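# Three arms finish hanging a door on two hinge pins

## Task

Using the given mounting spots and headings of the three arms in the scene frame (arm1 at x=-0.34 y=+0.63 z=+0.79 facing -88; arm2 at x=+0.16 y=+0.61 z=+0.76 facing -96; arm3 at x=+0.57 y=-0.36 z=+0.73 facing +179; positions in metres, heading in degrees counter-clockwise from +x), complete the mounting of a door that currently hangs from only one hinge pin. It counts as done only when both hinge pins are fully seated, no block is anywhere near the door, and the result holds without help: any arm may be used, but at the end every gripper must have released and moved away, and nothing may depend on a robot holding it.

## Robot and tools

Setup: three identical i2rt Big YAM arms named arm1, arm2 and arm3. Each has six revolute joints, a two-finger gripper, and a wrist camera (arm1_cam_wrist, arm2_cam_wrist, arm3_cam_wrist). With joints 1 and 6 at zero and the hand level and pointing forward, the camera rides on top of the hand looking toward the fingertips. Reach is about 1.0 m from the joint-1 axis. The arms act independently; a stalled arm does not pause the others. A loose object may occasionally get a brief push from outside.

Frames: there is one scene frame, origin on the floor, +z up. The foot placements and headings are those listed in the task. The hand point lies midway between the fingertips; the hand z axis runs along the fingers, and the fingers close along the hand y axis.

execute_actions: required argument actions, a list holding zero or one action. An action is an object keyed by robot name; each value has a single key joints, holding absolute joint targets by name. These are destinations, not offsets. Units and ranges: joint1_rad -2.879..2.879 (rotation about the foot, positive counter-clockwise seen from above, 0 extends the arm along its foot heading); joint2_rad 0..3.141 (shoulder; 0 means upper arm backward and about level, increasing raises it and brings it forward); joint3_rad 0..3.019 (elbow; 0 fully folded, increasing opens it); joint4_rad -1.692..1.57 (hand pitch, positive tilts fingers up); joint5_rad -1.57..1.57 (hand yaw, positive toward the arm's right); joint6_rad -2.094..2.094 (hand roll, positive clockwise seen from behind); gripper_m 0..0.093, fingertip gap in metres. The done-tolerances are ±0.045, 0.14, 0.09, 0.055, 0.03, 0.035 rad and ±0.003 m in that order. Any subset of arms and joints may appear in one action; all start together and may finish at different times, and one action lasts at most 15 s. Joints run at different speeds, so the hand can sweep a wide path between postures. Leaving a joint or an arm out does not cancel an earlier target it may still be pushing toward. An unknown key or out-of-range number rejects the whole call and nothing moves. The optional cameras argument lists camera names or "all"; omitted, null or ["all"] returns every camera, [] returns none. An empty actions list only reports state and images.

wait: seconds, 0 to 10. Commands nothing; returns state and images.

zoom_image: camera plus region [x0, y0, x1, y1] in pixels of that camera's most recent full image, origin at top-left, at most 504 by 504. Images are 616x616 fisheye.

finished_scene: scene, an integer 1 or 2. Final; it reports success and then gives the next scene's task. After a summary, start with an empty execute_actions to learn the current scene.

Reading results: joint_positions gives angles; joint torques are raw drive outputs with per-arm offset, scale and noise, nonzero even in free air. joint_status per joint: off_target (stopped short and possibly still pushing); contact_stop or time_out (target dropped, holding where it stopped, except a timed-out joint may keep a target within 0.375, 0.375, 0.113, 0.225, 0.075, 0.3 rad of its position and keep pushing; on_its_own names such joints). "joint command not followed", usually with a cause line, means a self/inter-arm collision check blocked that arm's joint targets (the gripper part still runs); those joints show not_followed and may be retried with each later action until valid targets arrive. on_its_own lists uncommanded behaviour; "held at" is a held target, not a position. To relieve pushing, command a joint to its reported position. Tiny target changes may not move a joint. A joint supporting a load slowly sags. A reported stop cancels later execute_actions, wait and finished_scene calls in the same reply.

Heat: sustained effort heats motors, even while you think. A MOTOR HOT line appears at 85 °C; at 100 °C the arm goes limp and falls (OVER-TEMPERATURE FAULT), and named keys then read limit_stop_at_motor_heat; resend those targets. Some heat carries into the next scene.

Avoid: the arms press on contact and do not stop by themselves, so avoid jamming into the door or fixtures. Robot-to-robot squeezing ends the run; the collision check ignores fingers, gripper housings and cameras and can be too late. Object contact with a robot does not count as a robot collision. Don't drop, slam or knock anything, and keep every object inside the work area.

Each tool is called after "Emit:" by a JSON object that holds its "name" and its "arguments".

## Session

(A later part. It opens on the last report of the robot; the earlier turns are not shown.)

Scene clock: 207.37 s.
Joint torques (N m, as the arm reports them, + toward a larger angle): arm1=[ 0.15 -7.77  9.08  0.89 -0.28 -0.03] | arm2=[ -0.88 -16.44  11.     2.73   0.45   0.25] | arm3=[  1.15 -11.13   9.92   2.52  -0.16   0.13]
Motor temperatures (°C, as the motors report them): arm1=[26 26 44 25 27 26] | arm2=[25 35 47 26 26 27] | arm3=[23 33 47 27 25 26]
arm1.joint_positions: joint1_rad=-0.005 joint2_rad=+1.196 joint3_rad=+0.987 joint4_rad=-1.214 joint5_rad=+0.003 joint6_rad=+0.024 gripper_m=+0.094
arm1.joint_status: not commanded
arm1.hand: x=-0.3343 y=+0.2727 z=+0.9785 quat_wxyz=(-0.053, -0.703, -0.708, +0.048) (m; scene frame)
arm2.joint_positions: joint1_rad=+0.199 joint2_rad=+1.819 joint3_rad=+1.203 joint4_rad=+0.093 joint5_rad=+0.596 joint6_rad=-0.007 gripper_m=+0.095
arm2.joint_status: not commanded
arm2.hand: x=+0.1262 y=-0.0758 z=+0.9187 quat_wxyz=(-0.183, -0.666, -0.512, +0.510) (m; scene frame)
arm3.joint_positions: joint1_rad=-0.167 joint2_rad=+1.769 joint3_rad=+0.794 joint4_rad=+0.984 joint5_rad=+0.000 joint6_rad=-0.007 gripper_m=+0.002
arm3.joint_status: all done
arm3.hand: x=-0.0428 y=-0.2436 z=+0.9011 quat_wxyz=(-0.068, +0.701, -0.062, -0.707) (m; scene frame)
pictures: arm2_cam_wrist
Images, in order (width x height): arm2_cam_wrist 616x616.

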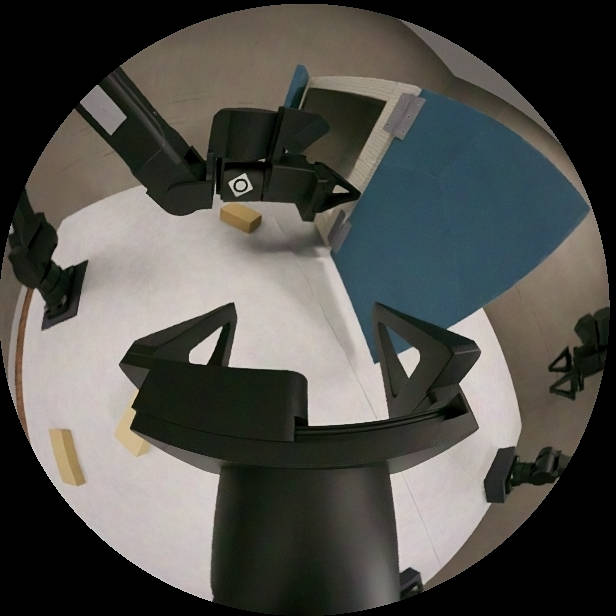

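Emit:
{"name": "execute_actions", "arguments": {"actions": [{"arm3":{"joints":{"joint1_rad":-0.152,"joint2_rad":1.70,"joint4_rad":0.94}},"arm2":{"joints":{"joint1_rad":0.1,"joint2_rad":1.75,"joint3_rad":1.3,"joint4_rad":-0.2,"joint5_rad":0.7}}}], "cameras": ["arm2_cam_wrist","arm3_cam_wrist"]}}

Scene clock: 224.23 s.
Joint torques (N m, as the arm reports them, + toward a larger angle): arm1=[ 0.26 -7.9   9.11  0.92 -0.27 -0.03] | arm2=[  0.88 -14.83  13.4    0.66   0.45   0.23] | arm3=[  1.51 -12.54  10.29   1.45  -0.19   0.12]
Motor temperatures (°C, as the motors report them): arm1=[26 26 44 25 27 26] | arm2=[25 35 47 26 26 27] | arm3=[23 33 47 27 25 26]
arm1.joint_positions: joint1_rad=-0.005 joint2_rad=+1.196 joint3_rad=+0.987 joint4_rad=-1.214 joint5_rad=+0.003 joint6_rad=+0.024 gripper_m=+0.094
arm1.joint_status: not commanded
arm1.hand: x=-0.3343 y=+0.2727 z=+0.9785 quat_wxyz=(-0.053, -0.703, -0.708, +0.048) (m; scene frame)
arm2.joint_positions: joint1_rad=+0.090 joint2_rad=+1.742 joint3_rad=+1.263 joint4_rad=-0.180 joint5_rad=+0.699 joint6_rad=-0.007 gripper_m=+0.095
arm2.joint_status: all done
arm2.hand: x=+0.0378 y=-0.0421 z=+0.9558 quat_wxyz=(-0.072, -0.708, -0.484, +0.510) (m; scene frame)
arm3.joint_positions: joint1_rad=-0.167 joint2_rad=+1.712 joint3_rad=+0.794 joint4_rad=+0.949 joint5_rad=+0.000 joint6_rad=-0.007 gripper_m=+0.002
arm3.joint_status: all done
arm3.hand: x=-0.0399 y=-0.2441 z=+0.9265 quat_wxyz=(-0.068, +0.694, -0.061, -0.714) (m; scene frame)
pictures: arm2_cam_wrist, arm3_cam_wrist
Images, in order (width x height): arm2_cam_wrist 616x616, arm3_cam_wrist 616x616.

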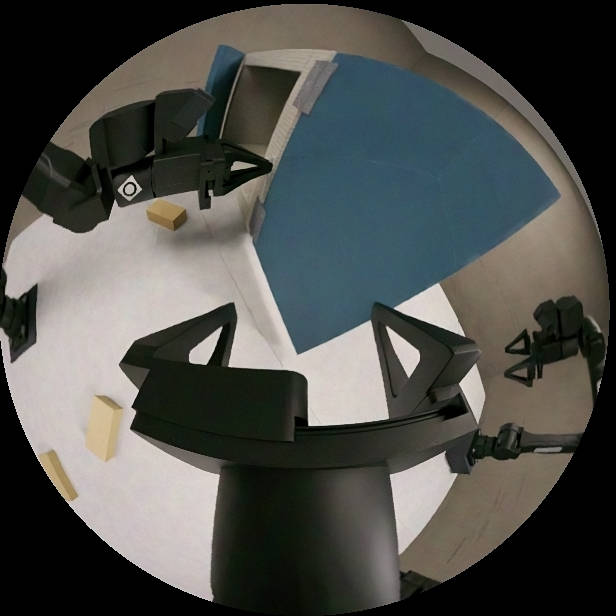

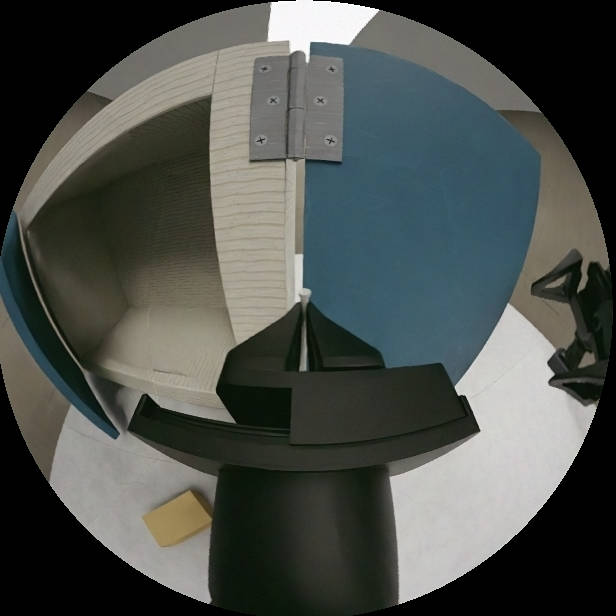

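Emit:
{"name": "execute_actions", "arguments": {"actions": [{"arm3":{"joints":{"joint1_rad":-0.145}},"arm2":{"joints":{"joint1_rad":0.36,"joint2_rad":1.81,"joint3_rad":1.24,"joint4_rad":0.1,"joint5_rad":0.9}}}], "cameras": ["arm2_cam_wrist","arm3_cam_wrist"]}}

Scene clock: 230.23 s.
Joint torques (N m, as the arm reports them, + toward a larger angle): arm1=[ 0.15 -7.9   9.06  0.95 -0.28 -0.02] | arm2=[ -0.53 -15.29   9.94   2.6    0.5    0.24] | arm3=[  1.   -12.43  10.25   1.46  -0.18   0.1 ]
Motor temperatures (°C, as the motors report them): arm1=[26 26 44 25 27 26] | arm2=[25 35 48 25 26 27] | arm3=[23 33 47 27 25 26]
arm1.joint_positions: joint1_rad=-0.005 joint2_rad=+1.196 joint3_rad=+0.987 joint4_rad=-1.214 joint5_rad=+0.003 joint6_rad=+0.024 gripper_m=+0.094
arm1.joint_status: not commanded
arm1.hand: x=-0.3343 y=+0.2727 z=+0.9785 quat_wxyz=(-0.053, -0.703, -0.708, +0.048) (m; scene frame)
arm2.joint_positions: joint1_rad=+0.361 joint2_rad=+1.804 joint3_rad=+1.240 joint4_rad=+0.074 joint5_rad=+0.896 joint6_rad=-0.007 gripper_m=+0.095
arm2.joint_status: all done
arm2.hand: x=+0.1948 y=-0.0607 z=+0.9605 quat_wxyz=(-0.140, -0.650, -0.474, +0.577) (m; scene frame)
arm3.joint_positions: joint1_rad=-0.158 joint2_rad=+1.712 joint3_rad=+0.794 joint4_rad=+0.949 joint5_rad=+0.000 joint6_rad=-0.007 gripper_m=+0.002
arm3.joint_status: all done
arm3.hand: x=-0.0408 y=-0.2495 z=+0.9265 quat_wxyz=(-0.065, +0.694, -0.058, -0.715) (m; scene frame)
pictures: arm2_cam_wrist, arm3_cam_wrist
Images, in order (width x height): arm2_cam_wrist 616x616, arm3_cam_wrist 616x616.

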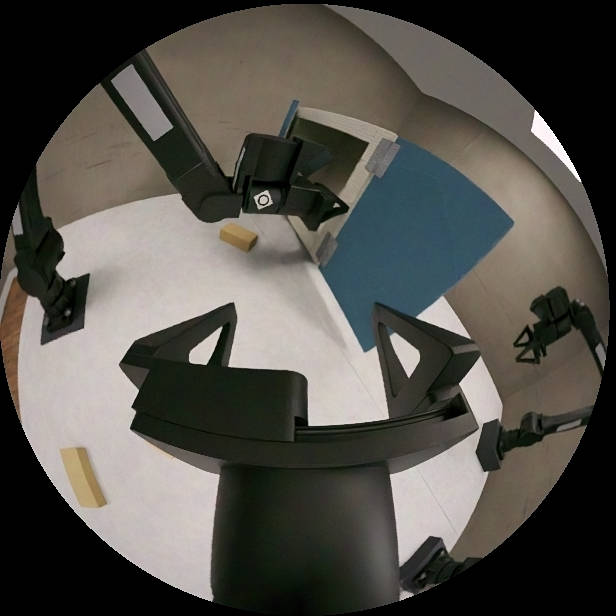

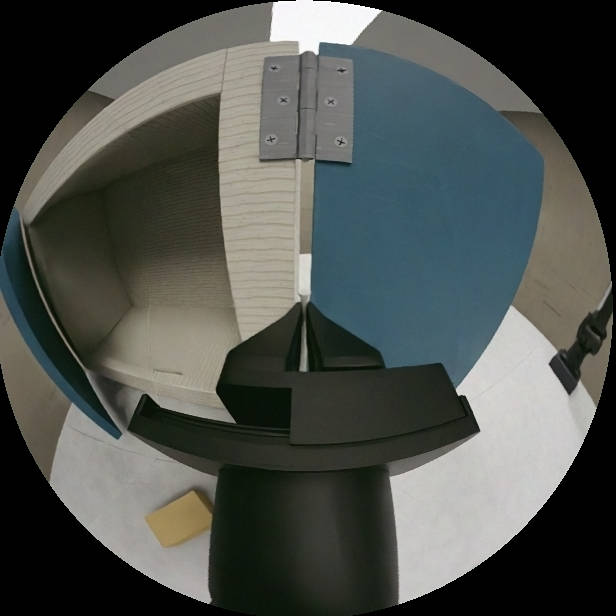

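Emit:
{"name": "zoom_image", "arguments": {"camera": "arm2_cam_wrist", "region": [295,190,375,270]}}

Region (295, 190, 375, 270) of arm2_cam_wrist's 616x616 image, scaled by 6.300, with more detail than that image has.

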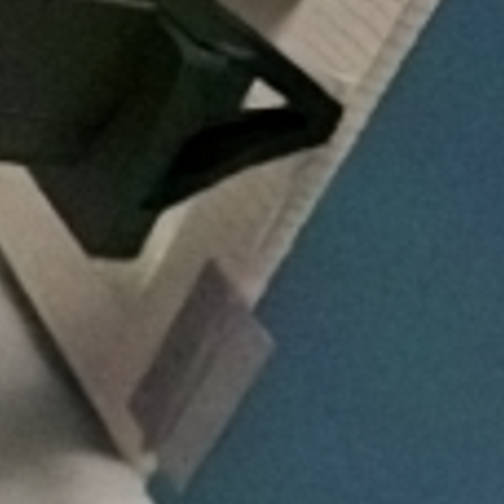

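Emit:
{"name": "execute_actions", "arguments": {"actions": [{"arm3":{"joints":{"joint1_rad":-0.172,"joint3_rad":0.85}}}], "cameras": []}}

Emit:
{"name": "execute_actions", "arguments": {"actions": [{"arm3":{"joints":{"joint2_rad":1.765,"joint4_rad":0.975}}}], "cameras": ["arm2_cam_wrist","arm3_cam_wrist"]}}

Emit:
{"name": "zoom_image", "arguments": {"camera": "arm2_cam_wrist", "region": [295,190,375,270]}}

Scene clock: 246.13 s.
Joint torques (N m, as the arm reports them, + toward a larger angle): arm1=[ 0.19 -7.87  9.1   0.94 -0.27 -0.01] | arm2=[ -0.44 -15.5   10.07   2.63   0.5    0.22] | arm3=[ -1.21 -12.32  10.49   1.39  -0.17   0.09]
Motor temperatures (°C, as the motors report them): arm1=[26 26 44 25 27 26] | arm2=[25 35 47 26 26 27] | arm3=[23 34 48 27 25 26]
arm1.joint_positions: joint1_rad=-0.005 joint2_rad=+1.196 joint3_rad=+0.987 joint4_rad=-1.214 joint5_rad=+0.003 joint6_rad=+0.024 gripper_m=+0.094
arm1.joint_status: not commanded
arm1.hand: x=-0.3343 y=+0.2727 z=+0.9785 quat_wxyz=(-0.053, -0.703, -0.708, +0.048) (m; scene frame)
arm2.joint_positions: joint1_rad=+0.361 joint2_rad=+1.804 joint3_rad=+1.240 joint4_rad=+0.074 joint5_rad=+0.896 joint6_rad=-0.007 gripper_m=+0.095
arm2.joint_status: not commanded
arm2.hand: x=+0.1948 y=-0.0607 z=+0.9605 quat_wxyz=(-0.140, -0.650, -0.474, +0.577) (m; scene frame)
arm3.joint_positions: joint1_rad=-0.158 joint2_rad=+1.712 joint3_rad=+0.809 joint4_rad=+0.949 joint5_rad=+0.000 joint6_rad=-0.007 gripper_m=+0.002
arm3.joint_status: all done
arm3.hand: x=-0.0451 y=-0.2487 z=+0.9335 quat_wxyz=(-0.066, +0.689, -0.058, -0.720) (m; scene frame)
pictures: none
No camera images: the call's "cameras" was empty. Leave "cameras" out to get every camera's image.

Scene clock: 246.83 s.
Joint torques (N m, as the arm reports them, + toward a larger angle): arm1=[ 0.26 -7.78  9.07  0.92 -0.29 -0.03] | arm2=[ -0.31 -15.7   10.07   2.63   0.49   0.22] | arm3=[ -0.97 -11.05   9.71   2.36  -0.14   0.1 ]
Motor temperatures (°C, as the motors report them): arm1=[26 26 44 25 27 26] | arm2=[25 35 47 26 26 27] | arm3=[23 34 48 27 25 26]
arm1.joint_positions: joint1_rad=-0.005 joint2_rad=+1.196 joint3_rad=+0.987 joint4_rad=-1.214 joint5_rad=+0.003 joint6_rad=+0.024 gripper_m=+0.094
arm1.joint_status: not commanded
arm1.hand: x=-0.3343 y=+0.2727 z=+0.9785 quat_wxyz=(-0.053, -0.703, -0.708, +0.048) (m; scene frame)
arm2.joint_positions: joint1_rad=+0.361 joint2_rad=+1.804 joint3_rad=+1.240 joint4_rad=+0.074 joint5_rad=+0.896 joint6_rad=-0.007 gripper_m=+0.095
arm2.joint_status: not commanded
arm2.hand: x=+0.1948 y=-0.0607 z=+0.9605 quat_wxyz=(-0.140, -0.650, -0.474, +0.577) (m; scene frame)
arm3.joint_positions: joint1_rad=-0.158 joint2_rad=+1.754 joint3_rad=+0.812 joint4_rad=+0.959 joint5_rad=+0.000 joint6_rad=-0.007 gripper_m=+0.002
arm3.joint_status: all done
arm3.hand: x=-0.0487 y=-0.2481 z=+0.9129 quat_wxyz=(-0.065, +0.698, -0.058, -0.710) (m; scene frame)
pictures: arm2_cam_wrist, arm3_cam_wrist
Images, in order (width x height): arm2_cam_wrist 616x616, arm3_cam_wrist 616x616.

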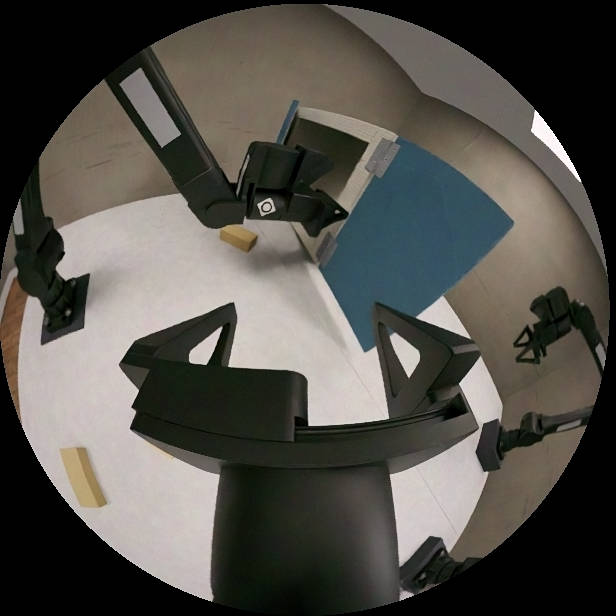

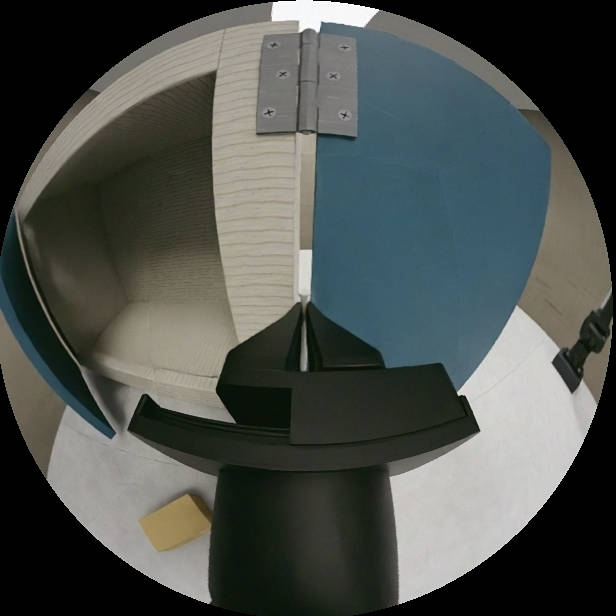

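Region (295, 190, 375, 270) of arm2_cam_wrist's 616x616 image, scaled by 6.300, with more detail than that image has.

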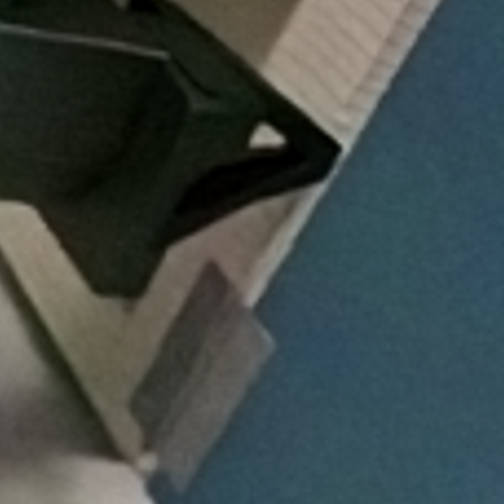

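Emit:
{"name": "execute_actions", "arguments": {"actions": [{"arm3":{"joints":{"joint1_rad":-0.177}}}], "cameras": []}}

Emit:
{"name": "execute_actions", "arguments": {"actions": [{"arm3":{"joints":{"joint2_rad":1.795,"joint3_rad":0.79,"joint4_rad":1.0}}}], "cameras": ["arm2_cam_wrist","arm3_cam_wrist"]}}

Emit:
{"name": "zoom_image", "arguments": {"camera": "arm2_cam_wrist", "region": [295,190,375,270]}}

Scene clock: 251.63 s.
Joint torques (N m, as the arm reports them, + toward a larger angle): arm1=[ 0.2  -8.01  9.1   0.96 -0.29 -0.02] | arm2=[ -0.29 -15.15   9.78   2.54   0.53   0.24] | arm3=[ -0.98 -11.01   9.93   2.27  -0.16   0.1 ]
Motor temperatures (°C, as the motors report them): arm1=[26 26 44 25 27 26] | arm2=[25 35 47 26 26 27] | arm3=[23 33 48 27 25 26]
arm1.joint_positions: joint1_rad=-0.005 joint2_rad=+1.196 joint3_rad=+0.987 joint4_rad=-1.214 joint5_rad=+0.003 joint6_rad=+0.024 gripper_m=+0.094
arm1.joint_status: not commanded
arm1.hand: x=-0.3343 y=+0.2727 z=+0.9785 quat_wxyz=(-0.053, -0.703, -0.708, +0.048) (m; scene frame)
arm2.joint_positions: joint1_rad=+0.361 joint2_rad=+1.804 joint3_rad=+1.240 joint4_rad=+0.074 joint5_rad=+0.896 joint6_rad=-0.007 gripper_m=+0.095
arm2.joint_status: not commanded
arm2.hand: x=+0.1948 y=-0.0607 z=+0.9605 quat_wxyz=(-0.140, -0.650, -0.474, +0.577) (m; scene frame)
arm3.joint_positions: joint1_rad=-0.161 joint2_rad=+1.754 joint3_rad=+0.812 joint4_rad=+0.959 joint5_rad=+0.000 joint6_rad=-0.006 gripper_m=+0.002
arm3.joint_status: all done
arm3.hand: x=-0.0484 y=-0.2462 z=+0.9129 quat_wxyz=(-0.066, +0.698, -0.060, -0.710) (m; scene frame)
pictures: none
No camera images: the call's "cameras" was empty. Leave "cameras" out to get every camera's image.

Scene clock: 252.27 s.
Joint torques (N m, as the arm reports them, + toward a larger angle): arm1=[ 0.26 -7.83  9.12  0.94 -0.27 -0.03] | arm2=[ -0.56 -15.21   9.95   2.47   0.49   0.19] | arm3=[-0.83 -9.74  5.25  1.99 -0.16  0.1 ]
Motor temperatures (°C, as the motors report them): arm1=[26 26 44 25 27 26] | arm2=[25 35 47 26 26 27] | arm3=[23 33 48 27 25 26]
arm1.joint_positions: joint1_rad=-0.005 joint2_rad=+1.196 joint3_rad=+0.987 joint4_rad=-1.214 joint5_rad=+0.003 joint6_rad=+0.024 gripper_m=+0.094
arm1.joint_status: not commanded
arm1.hand: x=-0.3343 y=+0.2727 z=+0.9785 quat_wxyz=(-0.053, -0.703, -0.708, +0.048) (m; scene frame)
arm2.joint_positions: joint1_rad=+0.361 joint2_rad=+1.804 joint3_rad=+1.240 joint4_rad=+0.074 joint5_rad=+0.896 joint6_rad=-0.007 gripper_m=+0.095
arm2.joint_status: not commanded
arm2.hand: x=+0.1948 y=-0.0607 z=+0.9605 quat_wxyz=(-0.140, -0.650, -0.474, +0.577) (m; scene frame)
arm3.joint_positions: joint1_rad=-0.161 joint2_rad=+1.765 joint3_rad=+0.804 joint4_rad=+0.995 joint5_rad=+0.000 joint6_rad=-0.006 gripper_m=+0.002
arm3.joint_status: all done
arm3.hand: x=-0.0465 y=-0.2465 z=+0.9115 quat_wxyz=(-0.066, +0.692, -0.059, -0.716) (m; scene frame)
pictures: arm2_cam_wrist, arm3_cam_wrist
Images, in order (width x height): arm2_cam_wrist 616x616, arm3_cam_wrist 616x616.

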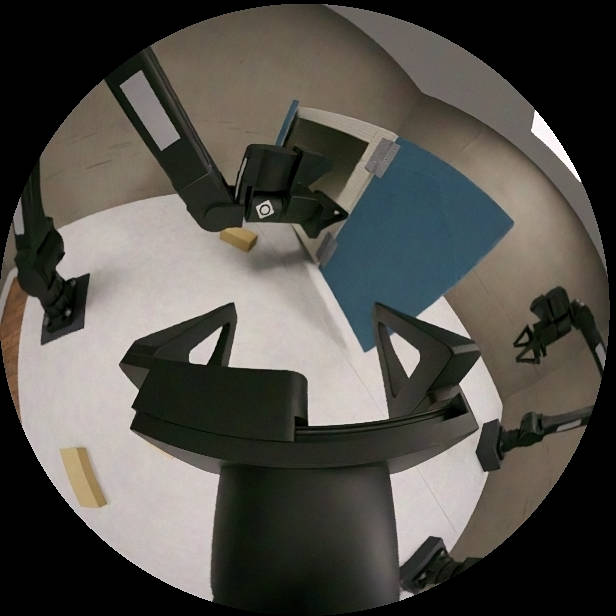

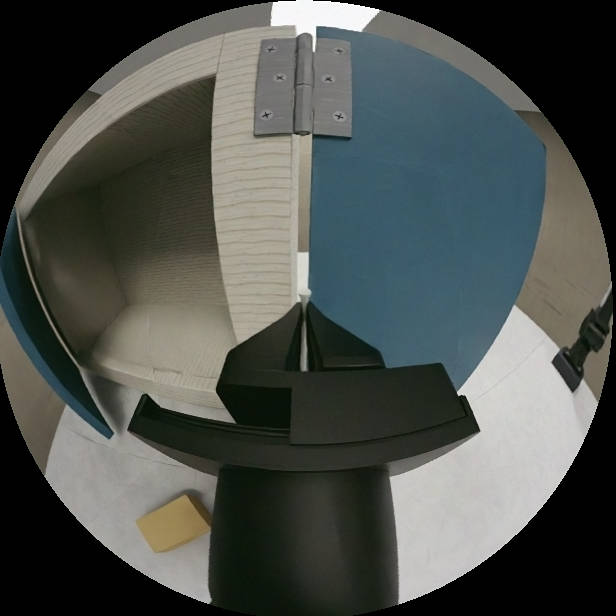

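Region (295, 190, 375, 270) of arm2_cam_wrist's 616x616 image, scaled by 6.300, with more detail than that image has.

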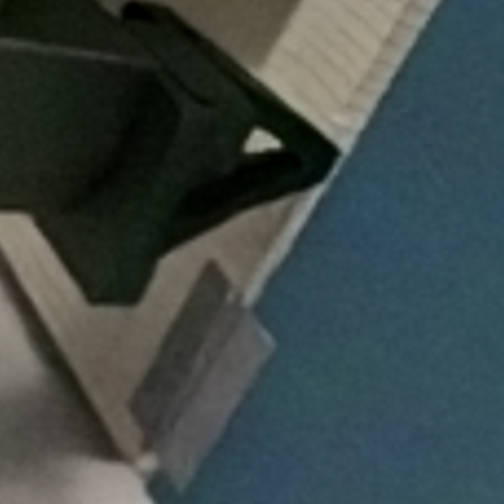

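Emit:
{"name": "execute_actions", "arguments": {"actions": [{"arm3":{"joints":{"joint3_rad":0.78,"joint2_rad":1.775}}}], "cameras": ["arm2_cam_wrist"]}}

Emit:
{"name": "zoom_image", "arguments": {"camera": "arm2_cam_wrist", "region": [305,200,365,260]}}

Scene clock: 257.60 s.
Joint torques (N m, as the arm reports them, + toward a larger angle): arm1=[ 0.18 -7.91  9.13  0.93 -0.28 -0.03] | arm2=[ -0.7  -15.34   9.95   2.38   0.49   0.24] | arm3=[ -1.06 -10.5    4.92   1.79  -0.15   0.09]
Motor temperatures (°C, as the motors report them): arm1=[26 26 44 25 27 26] | arm2=[25 35 47 26 26 27] | arm3=[23 33 46 27 25 26]
arm1.joint_positions: joint1_rad=-0.005 joint2_rad=+1.196 joint3_rad=+0.987 joint4_rad=-1.214 joint5_rad=+0.003 joint6_rad=+0.024 gripper_m=+0.094
arm1.joint_status: not commanded
arm1.hand: x=-0.3343 y=+0.2727 z=+0.9785 quat_wxyz=(-0.053, -0.703, -0.708, +0.048) (m; scene frame)
arm2.joint_positions: joint1_rad=+0.361 joint2_rad=+1.804 joint3_rad=+1.240 joint4_rad=+0.074 joint5_rad=+0.896 joint6_rad=-0.007 gripper_m=+0.095
arm2.joint_status: not commanded
arm2.hand: x=+0.1948 y=-0.0607 z=+0.9605 quat_wxyz=(-0.140, -0.650, -0.474, +0.577) (m; scene frame)
arm3.joint_positions: joint1_rad=-0.161 joint2_rad=+1.765 joint3_rad=+0.800 joint4_rad=+1.002 joint5_rad=+0.000 joint6_rad=-0.006 gripper_m=+0.002
arm3.joint_status: all done
arm3.hand: x=-0.0450 y=-0.2468 z=+0.9109 quat_wxyz=(-0.066, +0.691, -0.059, -0.717) (m; scene frame)
pictures: arm2_cam_wrist
Images, in order (width x height): arm2_cam_wrist 616x616.

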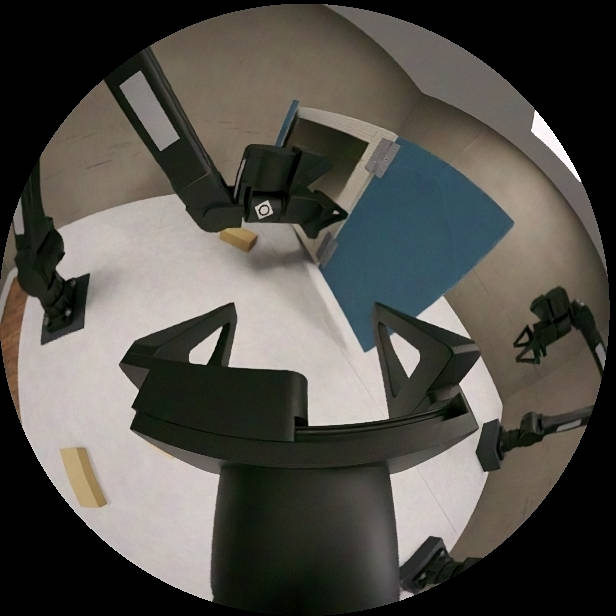

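Region (305, 200, 365, 260) of arm2_cam_wrist's 616x616 image, scaled by 8.400, with more detail than that image has.

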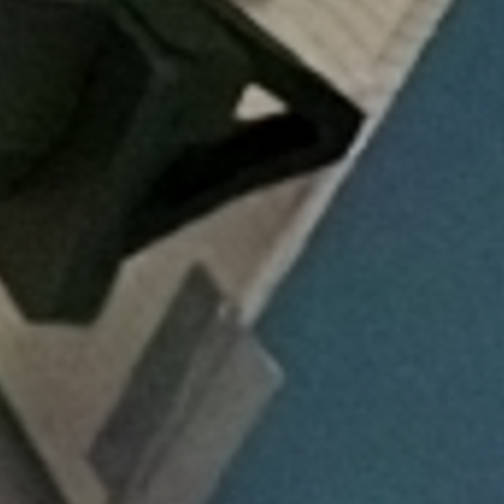

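Emit:
{"name": "execute_actions", "arguments": {"actions": [{"arm3":{"joints":{"joint2_rad":1.71,"joint3_rad":0.84,"joint4_rad":0.925}}}], "cameras": ["arm2_cam_wrist"]}}

Emit:
{"name": "zoom_image", "arguments": {"camera": "arm2_cam_wrist", "region": [305,200,365,260]}}

Scene clock: 265.57 s.
Joint torques (N m, as the arm reports them, + toward a larger angle): arm1=[ 0.23 -7.81  9.09  0.88 -0.27 -0.02] | arm2=[ -0.44 -14.95  10.12   2.53   0.54   0.21] | arm3=[ -1.18 -13.09  10.17   1.44  -0.13   0.09]
Motor temperatures (°C, as the motors report them): arm1=[26 26 44 25 27 26] | arm2=[25 35 46 26 26 27] | arm3=[23 33 45 27 25 26]
arm1.joint_positions: joint1_rad=-0.005 joint2_rad=+1.196 joint3_rad=+0.987 joint4_rad=-1.214 joint5_rad=+0.003 joint6_rad=+0.024 gripper_m=+0.094
arm1.joint_status: not commanded
arm1.hand: x=-0.3343 y=+0.2727 z=+0.9785 quat_wxyz=(-0.053, -0.703, -0.708, +0.048) (m; scene frame)
arm2.joint_positions: joint1_rad=+0.361 joint2_rad=+1.804 joint3_rad=+1.240 joint4_rad=+0.074 joint5_rad=+0.896 joint6_rad=-0.007 gripper_m=+0.095
arm2.joint_status: not commanded
arm2.hand: x=+0.1948 y=-0.0607 z=+0.9605 quat_wxyz=(-0.140, -0.650, -0.474, +0.577) (m; scene frame)
arm3.joint_positions: joint1_rad=-0.162 joint2_rad=+1.729 joint3_rad=+0.800 joint4_rad=+0.935 joint5_rad=+0.000 joint6_rad=-0.006 gripper_m=+0.002
arm3.joint_status: all done
arm3.hand: x=-0.0435 y=-0.2468 z=+0.9163 quat_wxyz=(-0.065, +0.702, -0.060, -0.706) (m; scene frame)
pictures: arm2_cam_wrist
Images, in order (width x height): arm2_cam_wrist 616x616.

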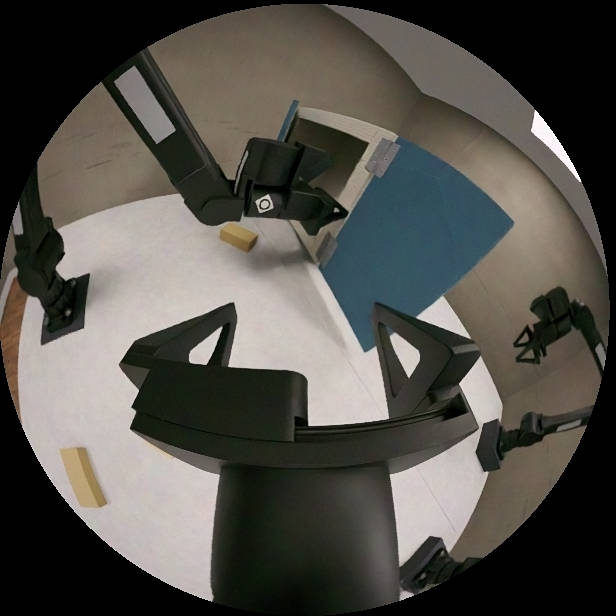

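Region (305, 200, 365, 260) of arm2_cam_wrist's 616x616 image, scaled by 8.400, with more detail than that image has.

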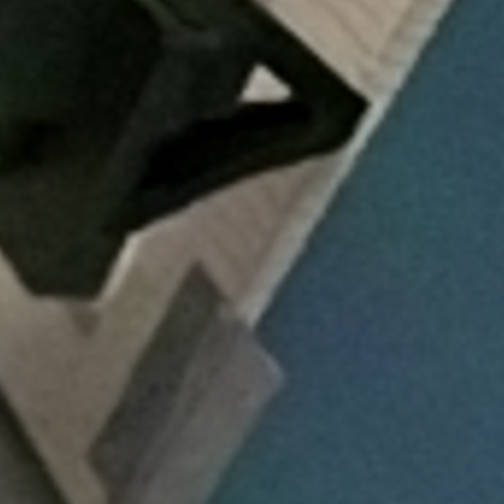

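Emit:
{"name": "execute_actions", "arguments": {"actions": [{"arm3":{"joints":{"joint2_rad":1.785,"joint4_rad":0.99}}}], "cameras": ["arm2_cam_wrist"]}}

Emit:
{"name": "zoom_image", "arguments": {"camera": "arm2_cam_wrist", "region": [305,200,365,260]}}

Scene clock: 269.23 s.
Joint torques (N m, as the arm reports them, + toward a larger angle): arm1=[ 0.29 -7.77  9.1   0.94 -0.28 -0.03] | arm2=[ -0.86 -15.5    9.94   2.55   0.54   0.24] | arm3=[-1.05 -9.94  9.31  2.12 -0.16  0.06]
Motor temperatures (°C, as the motors report them): arm1=[26 26 44 25 27 26] | arm2=[25 35 46 26 26 27] | arm3=[23 33 46 27 25 26]
arm1.joint_positions: joint1_rad=-0.005 joint2_rad=+1.196 joint3_rad=+0.987 joint4_rad=-1.214 joint5_rad=+0.003 joint6_rad=+0.024 gripper_m=+0.094
arm1.joint_status: not commanded
arm1.hand: x=-0.3343 y=+0.2727 z=+0.9785 quat_wxyz=(-0.053, -0.703, -0.708, +0.048) (m; scene frame)
arm2.joint_positions: joint1_rad=+0.361 joint2_rad=+1.804 joint3_rad=+1.240 joint4_rad=+0.074 joint5_rad=+0.896 joint6_rad=-0.007 gripper_m=+0.095
arm2.joint_status: not commanded
arm2.hand: x=+0.1948 y=-0.0607 z=+0.9605 quat_wxyz=(-0.140, -0.650, -0.474, +0.577) (m; scene frame)
arm3.joint_positions: joint1_rad=-0.162 joint2_rad=+1.760 joint3_rad=+0.809 joint4_rad=+0.978 joint5_rad=+0.000 joint6_rad=-0.006 gripper_m=+0.002
arm3.joint_status: all done
arm3.hand: x=-0.0476 y=-0.2461 z=+0.9120 quat_wxyz=(-0.066, +0.695, -0.060, -0.714) (m; scene frame)
pictures: arm2_cam_wrist
Images, in order (width x height): arm2_cam_wrist 616x616.

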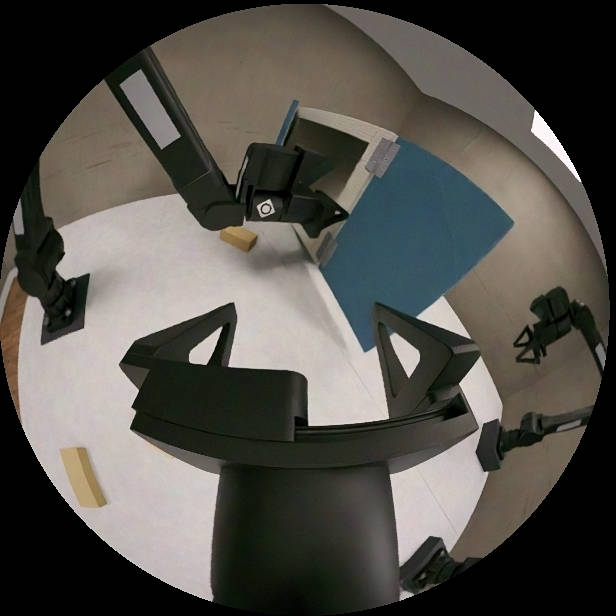

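Region (305, 200, 365, 260) of arm2_cam_wrist's 616x616 image, scaled by 8.400, with more detail than that image has.

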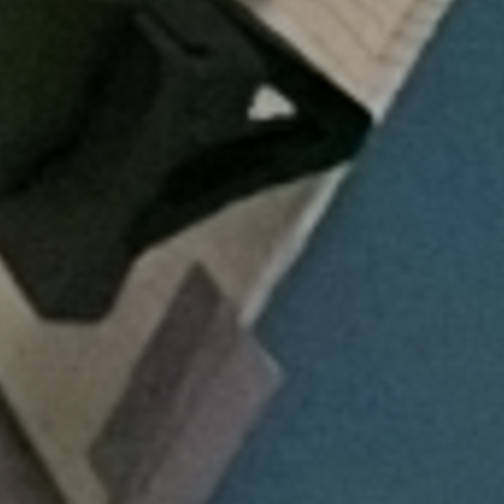

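Emit:
{"name": "execute_actions", "arguments": {"actions": [{"arm3":{"joints":{"joint2_rad":1.70,"joint3_rad":0.785,"joint4_rad":0.93}}}], "cameras": []}}

Emit:
{"name": "execute_actions", "arguments": {"actions": [{"arm3":{"joints":{"joint2_rad":1.785,"joint3_rad":0.81,"joint4_rad":0.975}}}], "cameras": ["arm2_cam_wrist"]}}

Emit:
{"name": "zoom_image", "arguments": {"camera": "arm2_cam_wrist", "region": [305,200,365,260]}}

Scene clock: 278.23 s.
Joint torques (N m, as the arm reports them, + toward a larger angle): arm1=[ 0.08 -7.82  9.13  0.93 -0.28 -0.02] | arm2=[ -0.11 -15.08   9.98   2.6    0.51   0.23] | arm3=[ -1.3  -12.97   6.58   1.46  -0.15   0.09]
Motor temperatures (°C, as the motors report them): arm1=[26 26 44 25 27 26] | arm2=[25 35 46 26 26 27] | arm3=[23 33 46 27 25 26]
arm1.joint_positions: joint1_rad=-0.005 joint2_rad=+1.196 joint3_rad=+0.987 joint4_rad=-1.214 joint5_rad=+0.003 joint6_rad=+0.024 gripper_m=+0.094
arm1.joint_status: not commanded
arm1.hand: x=-0.3343 y=+0.2727 z=+0.9785 quat_wxyz=(-0.053, -0.703, -0.708, +0.048) (m; scene frame)
arm2.joint_positions: joint1_rad=+0.361 joint2_rad=+1.804 joint3_rad=+1.240 joint4_rad=+0.074 joint5_rad=+0.896 joint6_rad=-0.007 gripper_m=+0.095
arm2.joint_status: not commanded
arm2.hand: x=+0.1948 y=-0.0607 z=+0.9605 quat_wxyz=(-0.140, -0.650, -0.474, +0.577) (m; scene frame)
arm3.joint_positions: joint1_rad=-0.162 joint2_rad=+1.718 joint3_rad=+0.788 joint4_rad=+0.940 joint5_rad=+0.000 joint6_rad=-0.006 gripper_m=+0.002
arm3.joint_status: all done
arm3.hand: x=-0.0391 y=-0.2476 z=+0.9179 quat_wxyz=(-0.065, +0.701, -0.060, -0.707) (m; scene frame)
pictures: none
No camera images: the call's "cameras" was empty. Leave "cameras" out to get every camera's image.

Scene clock: 279.13 s.
Joint torques (N m, as the arm reports them, + toward a larger angle): arm1=[ 0.14 -7.84  9.15  0.96 -0.27 -0.02] | arm2=[ -0.61 -15.29  10.06   2.61   0.51   0.25] | arm3=[ -1.1  -11.48   8.34   2.45  -0.17   0.08]
Motor temperatures (°C, as the motors report them): arm1=[26 26 44 25 27 26] | arm2=[25 35 46 26 26 27] | arm3=[23 33 46 27 25 26]
arm1.joint_positions: joint1_rad=-0.005 joint2_rad=+1.196 joint3_rad=+0.987 joint4_rad=-1.214 joint5_rad=+0.003 joint6_rad=+0.024 gripper_m=+0.094
arm1.joint_status: not commanded
arm1.hand: x=-0.3343 y=+0.2727 z=+0.9785 quat_wxyz=(-0.053, -0.703, -0.708, +0.048) (m; scene frame)
arm2.joint_positions: joint1_rad=+0.361 joint2_rad=+1.804 joint3_rad=+1.240 joint4_rad=+0.074 joint5_rad=+0.896 joint6_rad=-0.007 gripper_m=+0.095
arm2.joint_status: not commanded
arm2.hand: x=+0.1948 y=-0.0607 z=+0.9605 quat_wxyz=(-0.140, -0.650, -0.474, +0.577) (m; scene frame)
arm3.joint_positions: joint1_rad=-0.162 joint2_rad=+1.780 joint3_rad=+0.788 joint4_rad=+0.955 joint5_rad=+0.000 joint6_rad=-0.006 gripper_m=+0.002
arm3.joint_status: all done
arm3.hand: x=-0.0418 y=-0.2471 z=+0.8845 quat_wxyz=(-0.064, +0.717, -0.062, -0.691) (m; scene frame)
pictures: arm2_cam_wrist
Images, in order (width x height): arm2_cam_wrist 616x616.

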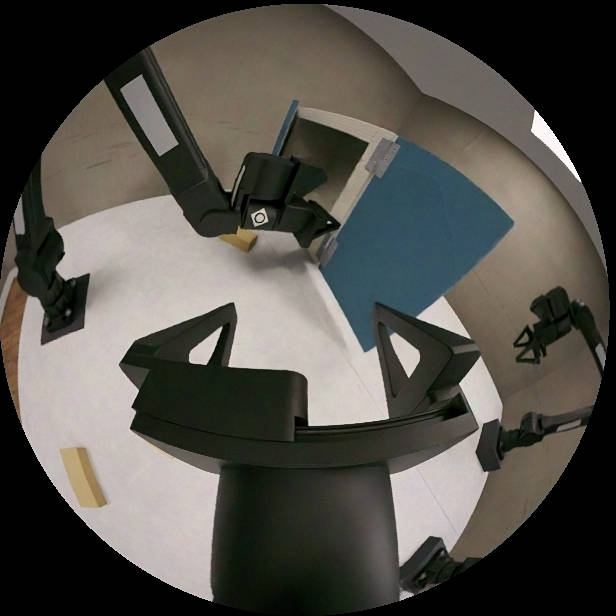

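Region (305, 200, 365, 260) of arm2_cam_wrist's 616x616 image, scaled by 8.400, with more detail than that image has.

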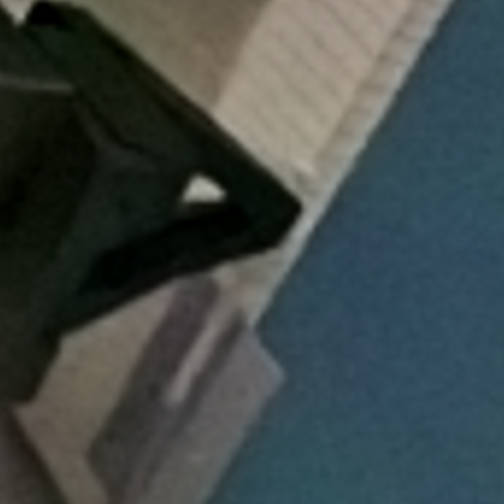

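Emit:
{"name": "execute_actions", "arguments": {"actions": [{"arm3":{"joints":{"joint2_rad":1.69,"joint4_rad":0.96}}}], "cameras": []}}

Emit:
{"name": "execute_actions", "arguments": {"actions": [{"arm3":{"joints":{"joint3_rad":0.87}}}], "cameras": []}}

Emit:
{"name": "execute_actions", "arguments": {"actions": [{"arm3":{"joints":{"joint3_rad":0.785}}}], "cameras": []}}

Scene clock: 285.30 s.
Joint torques (N m, as the arm reports them, + toward a larger angle): arm1=[ 0.25 -8.03  9.11  0.97 -0.29 -0.03] | arm2=[ -0.6  -15.17   9.88   2.68   0.51   0.25] | arm3=[ -1.02 -11.99   8.88   1.96  -0.13   0.1 ]
Motor temperatures (°C, as the motors report them): arm1=[26 26 44 25 27 26] | arm2=[25 35 46 26 26 27] | arm3=[23 33 46 27 25 26]
arm1.joint_positions: joint1_rad=-0.005 joint2_rad=+1.196 joint3_rad=+0.987 joint4_rad=-1.214 joint5_rad=+0.003 joint6_rad=+0.024 gripper_m=+0.094
arm1.joint_status: not commanded
arm1.hand: x=-0.3343 y=+0.2727 z=+0.9785 quat_wxyz=(-0.053, -0.703, -0.708, +0.048) (m; scene frame)
arm2.joint_positions: joint1_rad=+0.361 joint2_rad=+1.804 joint3_rad=+1.240 joint4_rad=+0.074 joint5_rad=+0.896 joint6_rad=-0.007 gripper_m=+0.095
arm2.joint_status: not commanded
arm2.hand: x=+0.1948 y=-0.0607 z=+0.9605 quat_wxyz=(-0.140, -0.650, -0.474, +0.577) (m; scene frame)
arm3.joint_positions: joint1_rad=-0.162 joint2_rad=+1.695 joint3_rad=+0.788 joint4_rad=+0.955 joint5_rad=+0.000 joint6_rad=-0.006 gripper_m=+0.002
arm3.joint_status: all done
arm3.hand: x=-0.0374 y=-0.2479 z=+0.9354 quat_wxyz=(-0.067, +0.687, -0.059, -0.721) (m; scene frame)
pictures: none
No camera images: the call's "cameras" was empty. Leave "cameras" out to get every camera's image.

Scene clock: 286.00 s.
Joint torques (N m, as the arm reports them, + toward a larger angle): arm1=[ 0.24 -7.92  9.11  0.93 -0.28 -0.02] | arm2=[ -0.76 -15.54   9.97   2.5    0.53   0.24] | arm3=[ -1.43 -11.9   10.47   1.94  -0.1    0.06]
Motor temperatures (°C, as the motors report them): arm1=[26 26 44 25 27 26] | arm2=[25 35 46 26 26 27] | arm3=[23 33 46 27 25 26]
arm1.joint_positions: joint1_rad=-0.005 joint2_rad=+1.196 joint3_rad=+0.987 joint4_rad=-1.214 joint5_rad=+0.003 joint6_rad=+0.024 gripper_m=+0.094
arm1.joint_status: not commanded
arm1.hand: x=-0.3343 y=+0.2727 z=+0.9785 quat_wxyz=(-0.053, -0.703, -0.708, +0.048) (m; scene frame)
arm2.joint_positions: joint1_rad=+0.361 joint2_rad=+1.804 joint3_rad=+1.240 joint4_rad=+0.074 joint5_rad=+0.896 joint6_rad=-0.007 gripper_m=+0.095
arm2.joint_status: not commanded
arm2.hand: x=+0.1948 y=-0.0607 z=+0.9605 quat_wxyz=(-0.140, -0.650, -0.474, +0.577) (m; scene frame)
arm3.joint_positions: joint1_rad=-0.162 joint2_rad=+1.695 joint3_rad=+0.830 joint4_rad=+0.955 joint5_rad=-0.001 joint6_rad=-0.004 gripper_m=+0.002
arm3.joint_status: all done
arm3.hand: x=-0.0490 y=-0.2461 z=+0.9558 quat_wxyz=(-0.067, +0.672, -0.058, -0.735) (m; scene frame)
pictures: none
No camera images: the call's "cameras" was empty. Leave "cameras" out to get every camera's image.

Scene clock: 286.77 s.
Joint torques (N m, as the arm reports them, + toward a larger angle): arm1=[ 0.19 -7.79  9.09  0.95 -0.27 -0.01] | arm2=[ -0.62 -14.99   9.93   2.54   0.51   0.25] | arm3=[ -0.95 -11.9    7.11   1.94  -0.12   0.1 ]
Motor temperatures (°C, as the motors report them): arm1=[26 26 44 25 27 26] | arm2=[25 35 46 26 26 27] | arm3=[23 33 46 27 25 26]
arm1.joint_positions: joint1_rad=-0.005 joint2_rad=+1.196 joint3_rad=+0.987 joint4_rad=-1.214 joint5_rad=+0.003 joint6_rad=+0.024 gripper_m=+0.094
arm1.joint_status: not commanded
arm1.hand: x=-0.3343 y=+0.2727 z=+0.9785 quat_wxyz=(-0.053, -0.703, -0.708, +0.048) (m; scene frame)
arm2.joint_positions: joint1_rad=+0.361 joint2_rad=+1.804 joint3_rad=+1.240 joint4_rad=+0.074 joint5_rad=+0.896 joint6_rad=-0.007 gripper_m=+0.095
arm2.joint_status: not commanded
arm2.hand: x=+0.1948 y=-0.0607 z=+0.9605 quat_wxyz=(-0.140, -0.650, -0.474, +0.577) (m; scene frame)
arm3.joint_positions: joint1_rad=-0.162 joint2_rad=+1.695 joint3_rad=+0.783 joint4_rad=+0.955 joint5_rad=-0.001 joint6_rad=-0.004 gripper_m=+0.002
arm3.joint_status: all done
arm3.hand: x=-0.0362 y=-0.2479 z=+0.9334 quat_wxyz=(-0.066, +0.689, -0.060, -0.719) (m; scene frame)
pictures: none
No camera images: the call's "cameras" was empty. Leave "cameras" out to get every camera's image.

Emit:
{"name": "execute_actions", "arguments": {"actions": [{"arm3":{"joints":{"joint3_rad":0.87}}}], "cameras": []}}

Emit:
{"name": "execute_actions", "arguments": {"actions": [{"arm3":{"joints":{"joint3_rad":0.801}}}], "cameras": []}}

Emit:
{"name": "execute_actions", "arguments": {"actions": [{"arm3":{"joints":{"joint2_rad":1.785}}}], "cameras": ["arm2_cam_wrist"]}}

Emit:
{"name": "zoom_image", "arguments": {"camera": "arm2_cam_wrist", "region": [305,200,365,260]}}

Scene clock: 294.33 s.
Joint torques (N m, as the arm reports them, + toward a larger angle): arm1=[ 0.11 -7.83  9.07  0.97 -0.3  -0.03] | arm2=[ -0.48 -15.75   9.92   2.54   0.5    0.23] | arm3=[ -1.07 -12.06  10.57   1.92  -0.08   0.04]
Motor temperatures (°C, as the motors report them): arm1=[26 26 44 25 27 26] | arm2=[25 35 46 26 26 27] | arm3=[23 34 46 27 25 26]
arm1.joint_positions: joint1_rad=-0.005 joint2_rad=+1.196 joint3_rad=+0.987 joint4_rad=-1.214 joint5_rad=+0.003 joint6_rad=+0.024 gripper_m=+0.094
arm1.joint_status: not commanded
arm1.hand: x=-0.3343 y=+0.2727 z=+0.9785 quat_wxyz=(-0.053, -0.703, -0.708, +0.048) (m; scene frame)
arm2.joint_positions: joint1_rad=+0.361 joint2_rad=+1.804 joint3_rad=+1.240 joint4_rad=+0.074 joint5_rad=+0.896 joint6_rad=-0.007 gripper_m=+0.095
arm2.joint_status: not commanded
arm2.hand: x=+0.1948 y=-0.0607 z=+0.9605 quat_wxyz=(-0.140, -0.650, -0.474, +0.577) (m; scene frame)
arm3.joint_positions: joint1_rad=-0.162 joint2_rad=+1.695 joint3_rad=+0.831 joint4_rad=+0.955 joint5_rad=-0.002 joint6_rad=-0.003 gripper_m=+0.002
arm3.joint_status: all done
arm3.hand: x=-0.0492 y=-0.2457 z=+0.9564 quat_wxyz=(-0.066, +0.672, -0.058, -0.736) (m; scene frame)
pictures: none
No camera images: the call's "cameras" was empty. Leave "cameras" out to get every camera's image.

Scene clock: 295.03 s.
Joint torques (N m, as the arm reports them, + toward a larger angle): arm1=[ 0.23 -8.05  9.13  0.93 -0.26 -0.02] | arm2=[ -0.36 -15.56   9.93   2.48   0.5    0.23] | arm3=[ -1.07 -12.08   7.03   1.83  -0.07   0.06]
Motor temperatures (°C, as the motors report them): arm1=[26 26 44 25 27 26] | arm2=[25 35 46 26 26 27] | arm3=[23 34 45 27 25 26]
arm1.joint_positions: joint1_rad=-0.005 joint2_rad=+1.196 joint3_rad=+0.987 joint4_rad=-1.214 joint5_rad=+0.003 joint6_rad=+0.024 gripper_m=+0.094
arm1.joint_status: not commanded
arm1.hand: x=-0.3343 y=+0.2727 z=+0.9785 quat_wxyz=(-0.053, -0.703, -0.708, +0.048) (m; scene frame)
arm2.joint_positions: joint1_rad=+0.361 joint2_rad=+1.804 joint3_rad=+1.240 joint4_rad=+0.074 joint5_rad=+0.896 joint6_rad=-0.007 gripper_m=+0.095
arm2.joint_status: not commanded
arm2.hand: x=+0.1948 y=-0.0607 z=+0.9605 quat_wxyz=(-0.140, -0.650, -0.474, +0.577) (m; scene frame)
arm3.joint_positions: joint1_rad=-0.163 joint2_rad=+1.695 joint3_rad=+0.801 joint4_rad=+0.955 joint5_rad=-0.002 joint6_rad=-0.003 gripper_m=+0.002
arm3.joint_status: all done
arm3.hand: x=-0.0411 y=-0.2470 z=+0.9418 quat_wxyz=(-0.066, +0.683, -0.059, -0.725) (m; scene frame)
pictures: none
No camera images: the call's "cameras" was empty. Leave "cameras" out to get every camera's image.

Scene clock: 295.87 s.
Joint torques (N m, as the arm reports them, + toward a larger angle): arm1=[ 0.07 -8.    9.08  0.92 -0.28 -0.03] | arm2=[ -0.34 -15.08   9.94   2.63   0.51   0.21] | arm3=[-0.99 -9.63  6.36  1.33 -0.05  0.07]
Motor temperatures (°C, as the motors report them): arm1=[26 26 44 25 27 26] | arm2=[25 35 46 26 26 27] | arm3=[23 34 45 27 25 26]
arm1.joint_positions: joint1_rad=-0.005 joint2_rad=+1.196 joint3_rad=+0.987 joint4_rad=-1.214 joint5_rad=+0.003 joint6_rad=+0.024 gripper_m=+0.094
arm1.joint_status: not commanded
arm1.hand: x=-0.3343 y=+0.2727 z=+0.9785 quat_wxyz=(-0.053, -0.703, -0.708, +0.048) (m; scene frame)
arm2.joint_positions: joint1_rad=+0.361 joint2_rad=+1.804 joint3_rad=+1.240 joint4_rad=+0.074 joint5_rad=+0.896 joint6_rad=-0.007 gripper_m=+0.095
arm2.joint_status: not commanded
arm2.hand: x=+0.1948 y=-0.0607 z=+0.9605 quat_wxyz=(-0.140, -0.650, -0.474, +0.577) (m; scene frame)
arm3.joint_positions: joint1_rad=-0.163 joint2_rad=+1.755 joint3_rad=+0.804 joint4_rad=+0.970 joint5_rad=-0.002 joint6_rad=-0.003 gripper_m=+0.002
arm3.joint_status: all done
arm3.hand: x=-0.0458 y=-0.2461 z=+0.9110 quat_wxyz=(-0.064, +0.698, -0.061, -0.711) (m; scene frame)
pictures: arm2_cam_wrist
Images, in order (width x height): arm2_cam_wrist 616x616.

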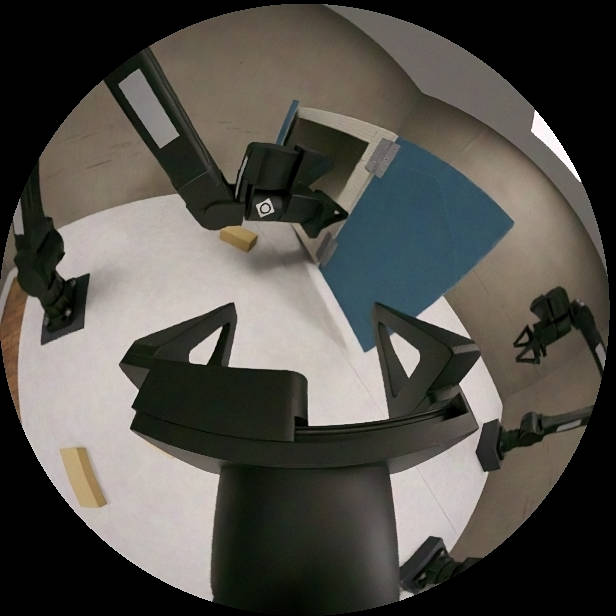

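Region (305, 200, 365, 260) of arm2_cam_wrist's 616x616 image, scaled by 8.400, with more detail than that image has.

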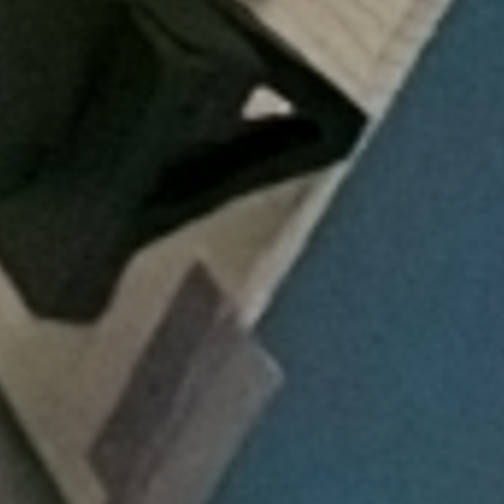

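Emit:
{"name": "execute_actions", "arguments": {"actions": [{"arm3":{"joints":{"joint1_rad":-0.145}}}], "cameras": ["arm3_cam_wrist"]}}

Emit:
{"name": "zoom_image", "arguments": {"camera": "arm3_cam_wrist", "region": [260,240,350,400]}}

Scene clock: 304.67 s.
Joint torques (N m, as the arm reports them, + toward a larger angle): arm1=[ 0.26 -7.99  9.11  0.93 -0.27 -0.01] | arm2=[ -0.24 -15.06  10.04   2.59   0.5    0.26] | arm3=[ 1.49 -9.35  6.4   1.43 -0.07  0.08]
Motor temperatures (°C, as the motors report them): arm1=[26 26 44 25 27 26] | arm2=[25 35 46 26 26 27] | arm3=[23 33 45 27 25 26]
arm1.joint_positions: joint1_rad=-0.005 joint2_rad=+1.196 joint3_rad=+0.987 joint4_rad=-1.214 joint5_rad=+0.003 joint6_rad=+0.024 gripper_m=+0.094
arm1.joint_status: not commanded
arm1.hand: x=-0.3343 y=+0.2727 z=+0.9785 quat_wxyz=(-0.053, -0.703, -0.708, +0.048) (m; scene frame)
arm2.joint_positions: joint1_rad=+0.361 joint2_rad=+1.804 joint3_rad=+1.240 joint4_rad=+0.074 joint5_rad=+0.896 joint6_rad=-0.007 gripper_m=+0.095
arm2.joint_status: not commanded
arm2.hand: x=+0.1948 y=-0.0607 z=+0.9605 quat_wxyz=(-0.140, -0.650, -0.474, +0.577) (m; scene frame)
arm3.joint_positions: joint1_rad=-0.162 joint2_rad=+1.755 joint3_rad=+0.804 joint4_rad=+0.970 joint5_rad=-0.002 joint6_rad=-0.003 gripper_m=+0.002
arm3.joint_status: all done
arm3.hand: x=-0.0458 y=-0.2463 z=+0.9110 quat_wxyz=(-0.064, +0.698, -0.060, -0.711) (m; scene frame)
pictures: arm3_cam_wrist
Images, in order (width x height): arm3_cam_wrist 616x616.

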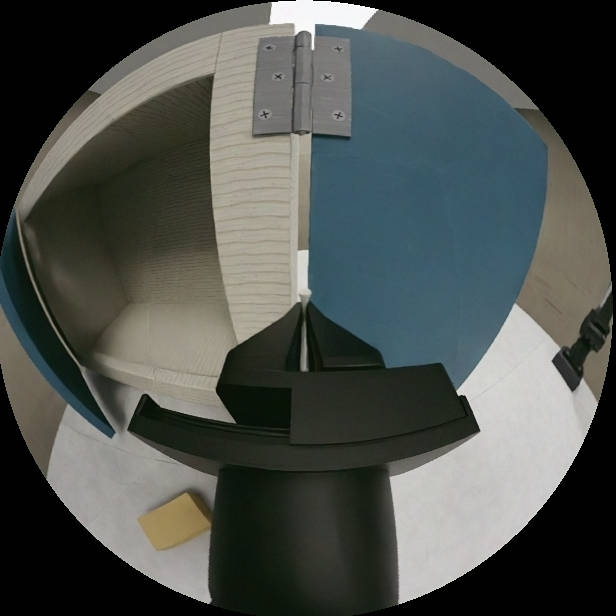

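Region (260, 240, 350, 400) of arm3_cam_wrist's 616x616 image, scaled by 3.150, with more detail than that image has; it fills the left 284 columns of this view, and the rest is white.

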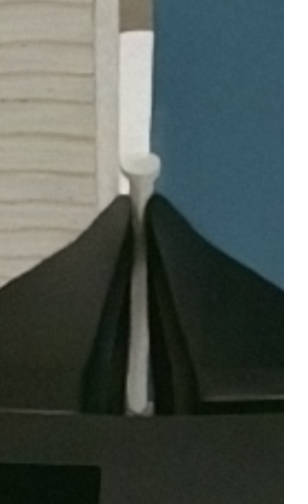

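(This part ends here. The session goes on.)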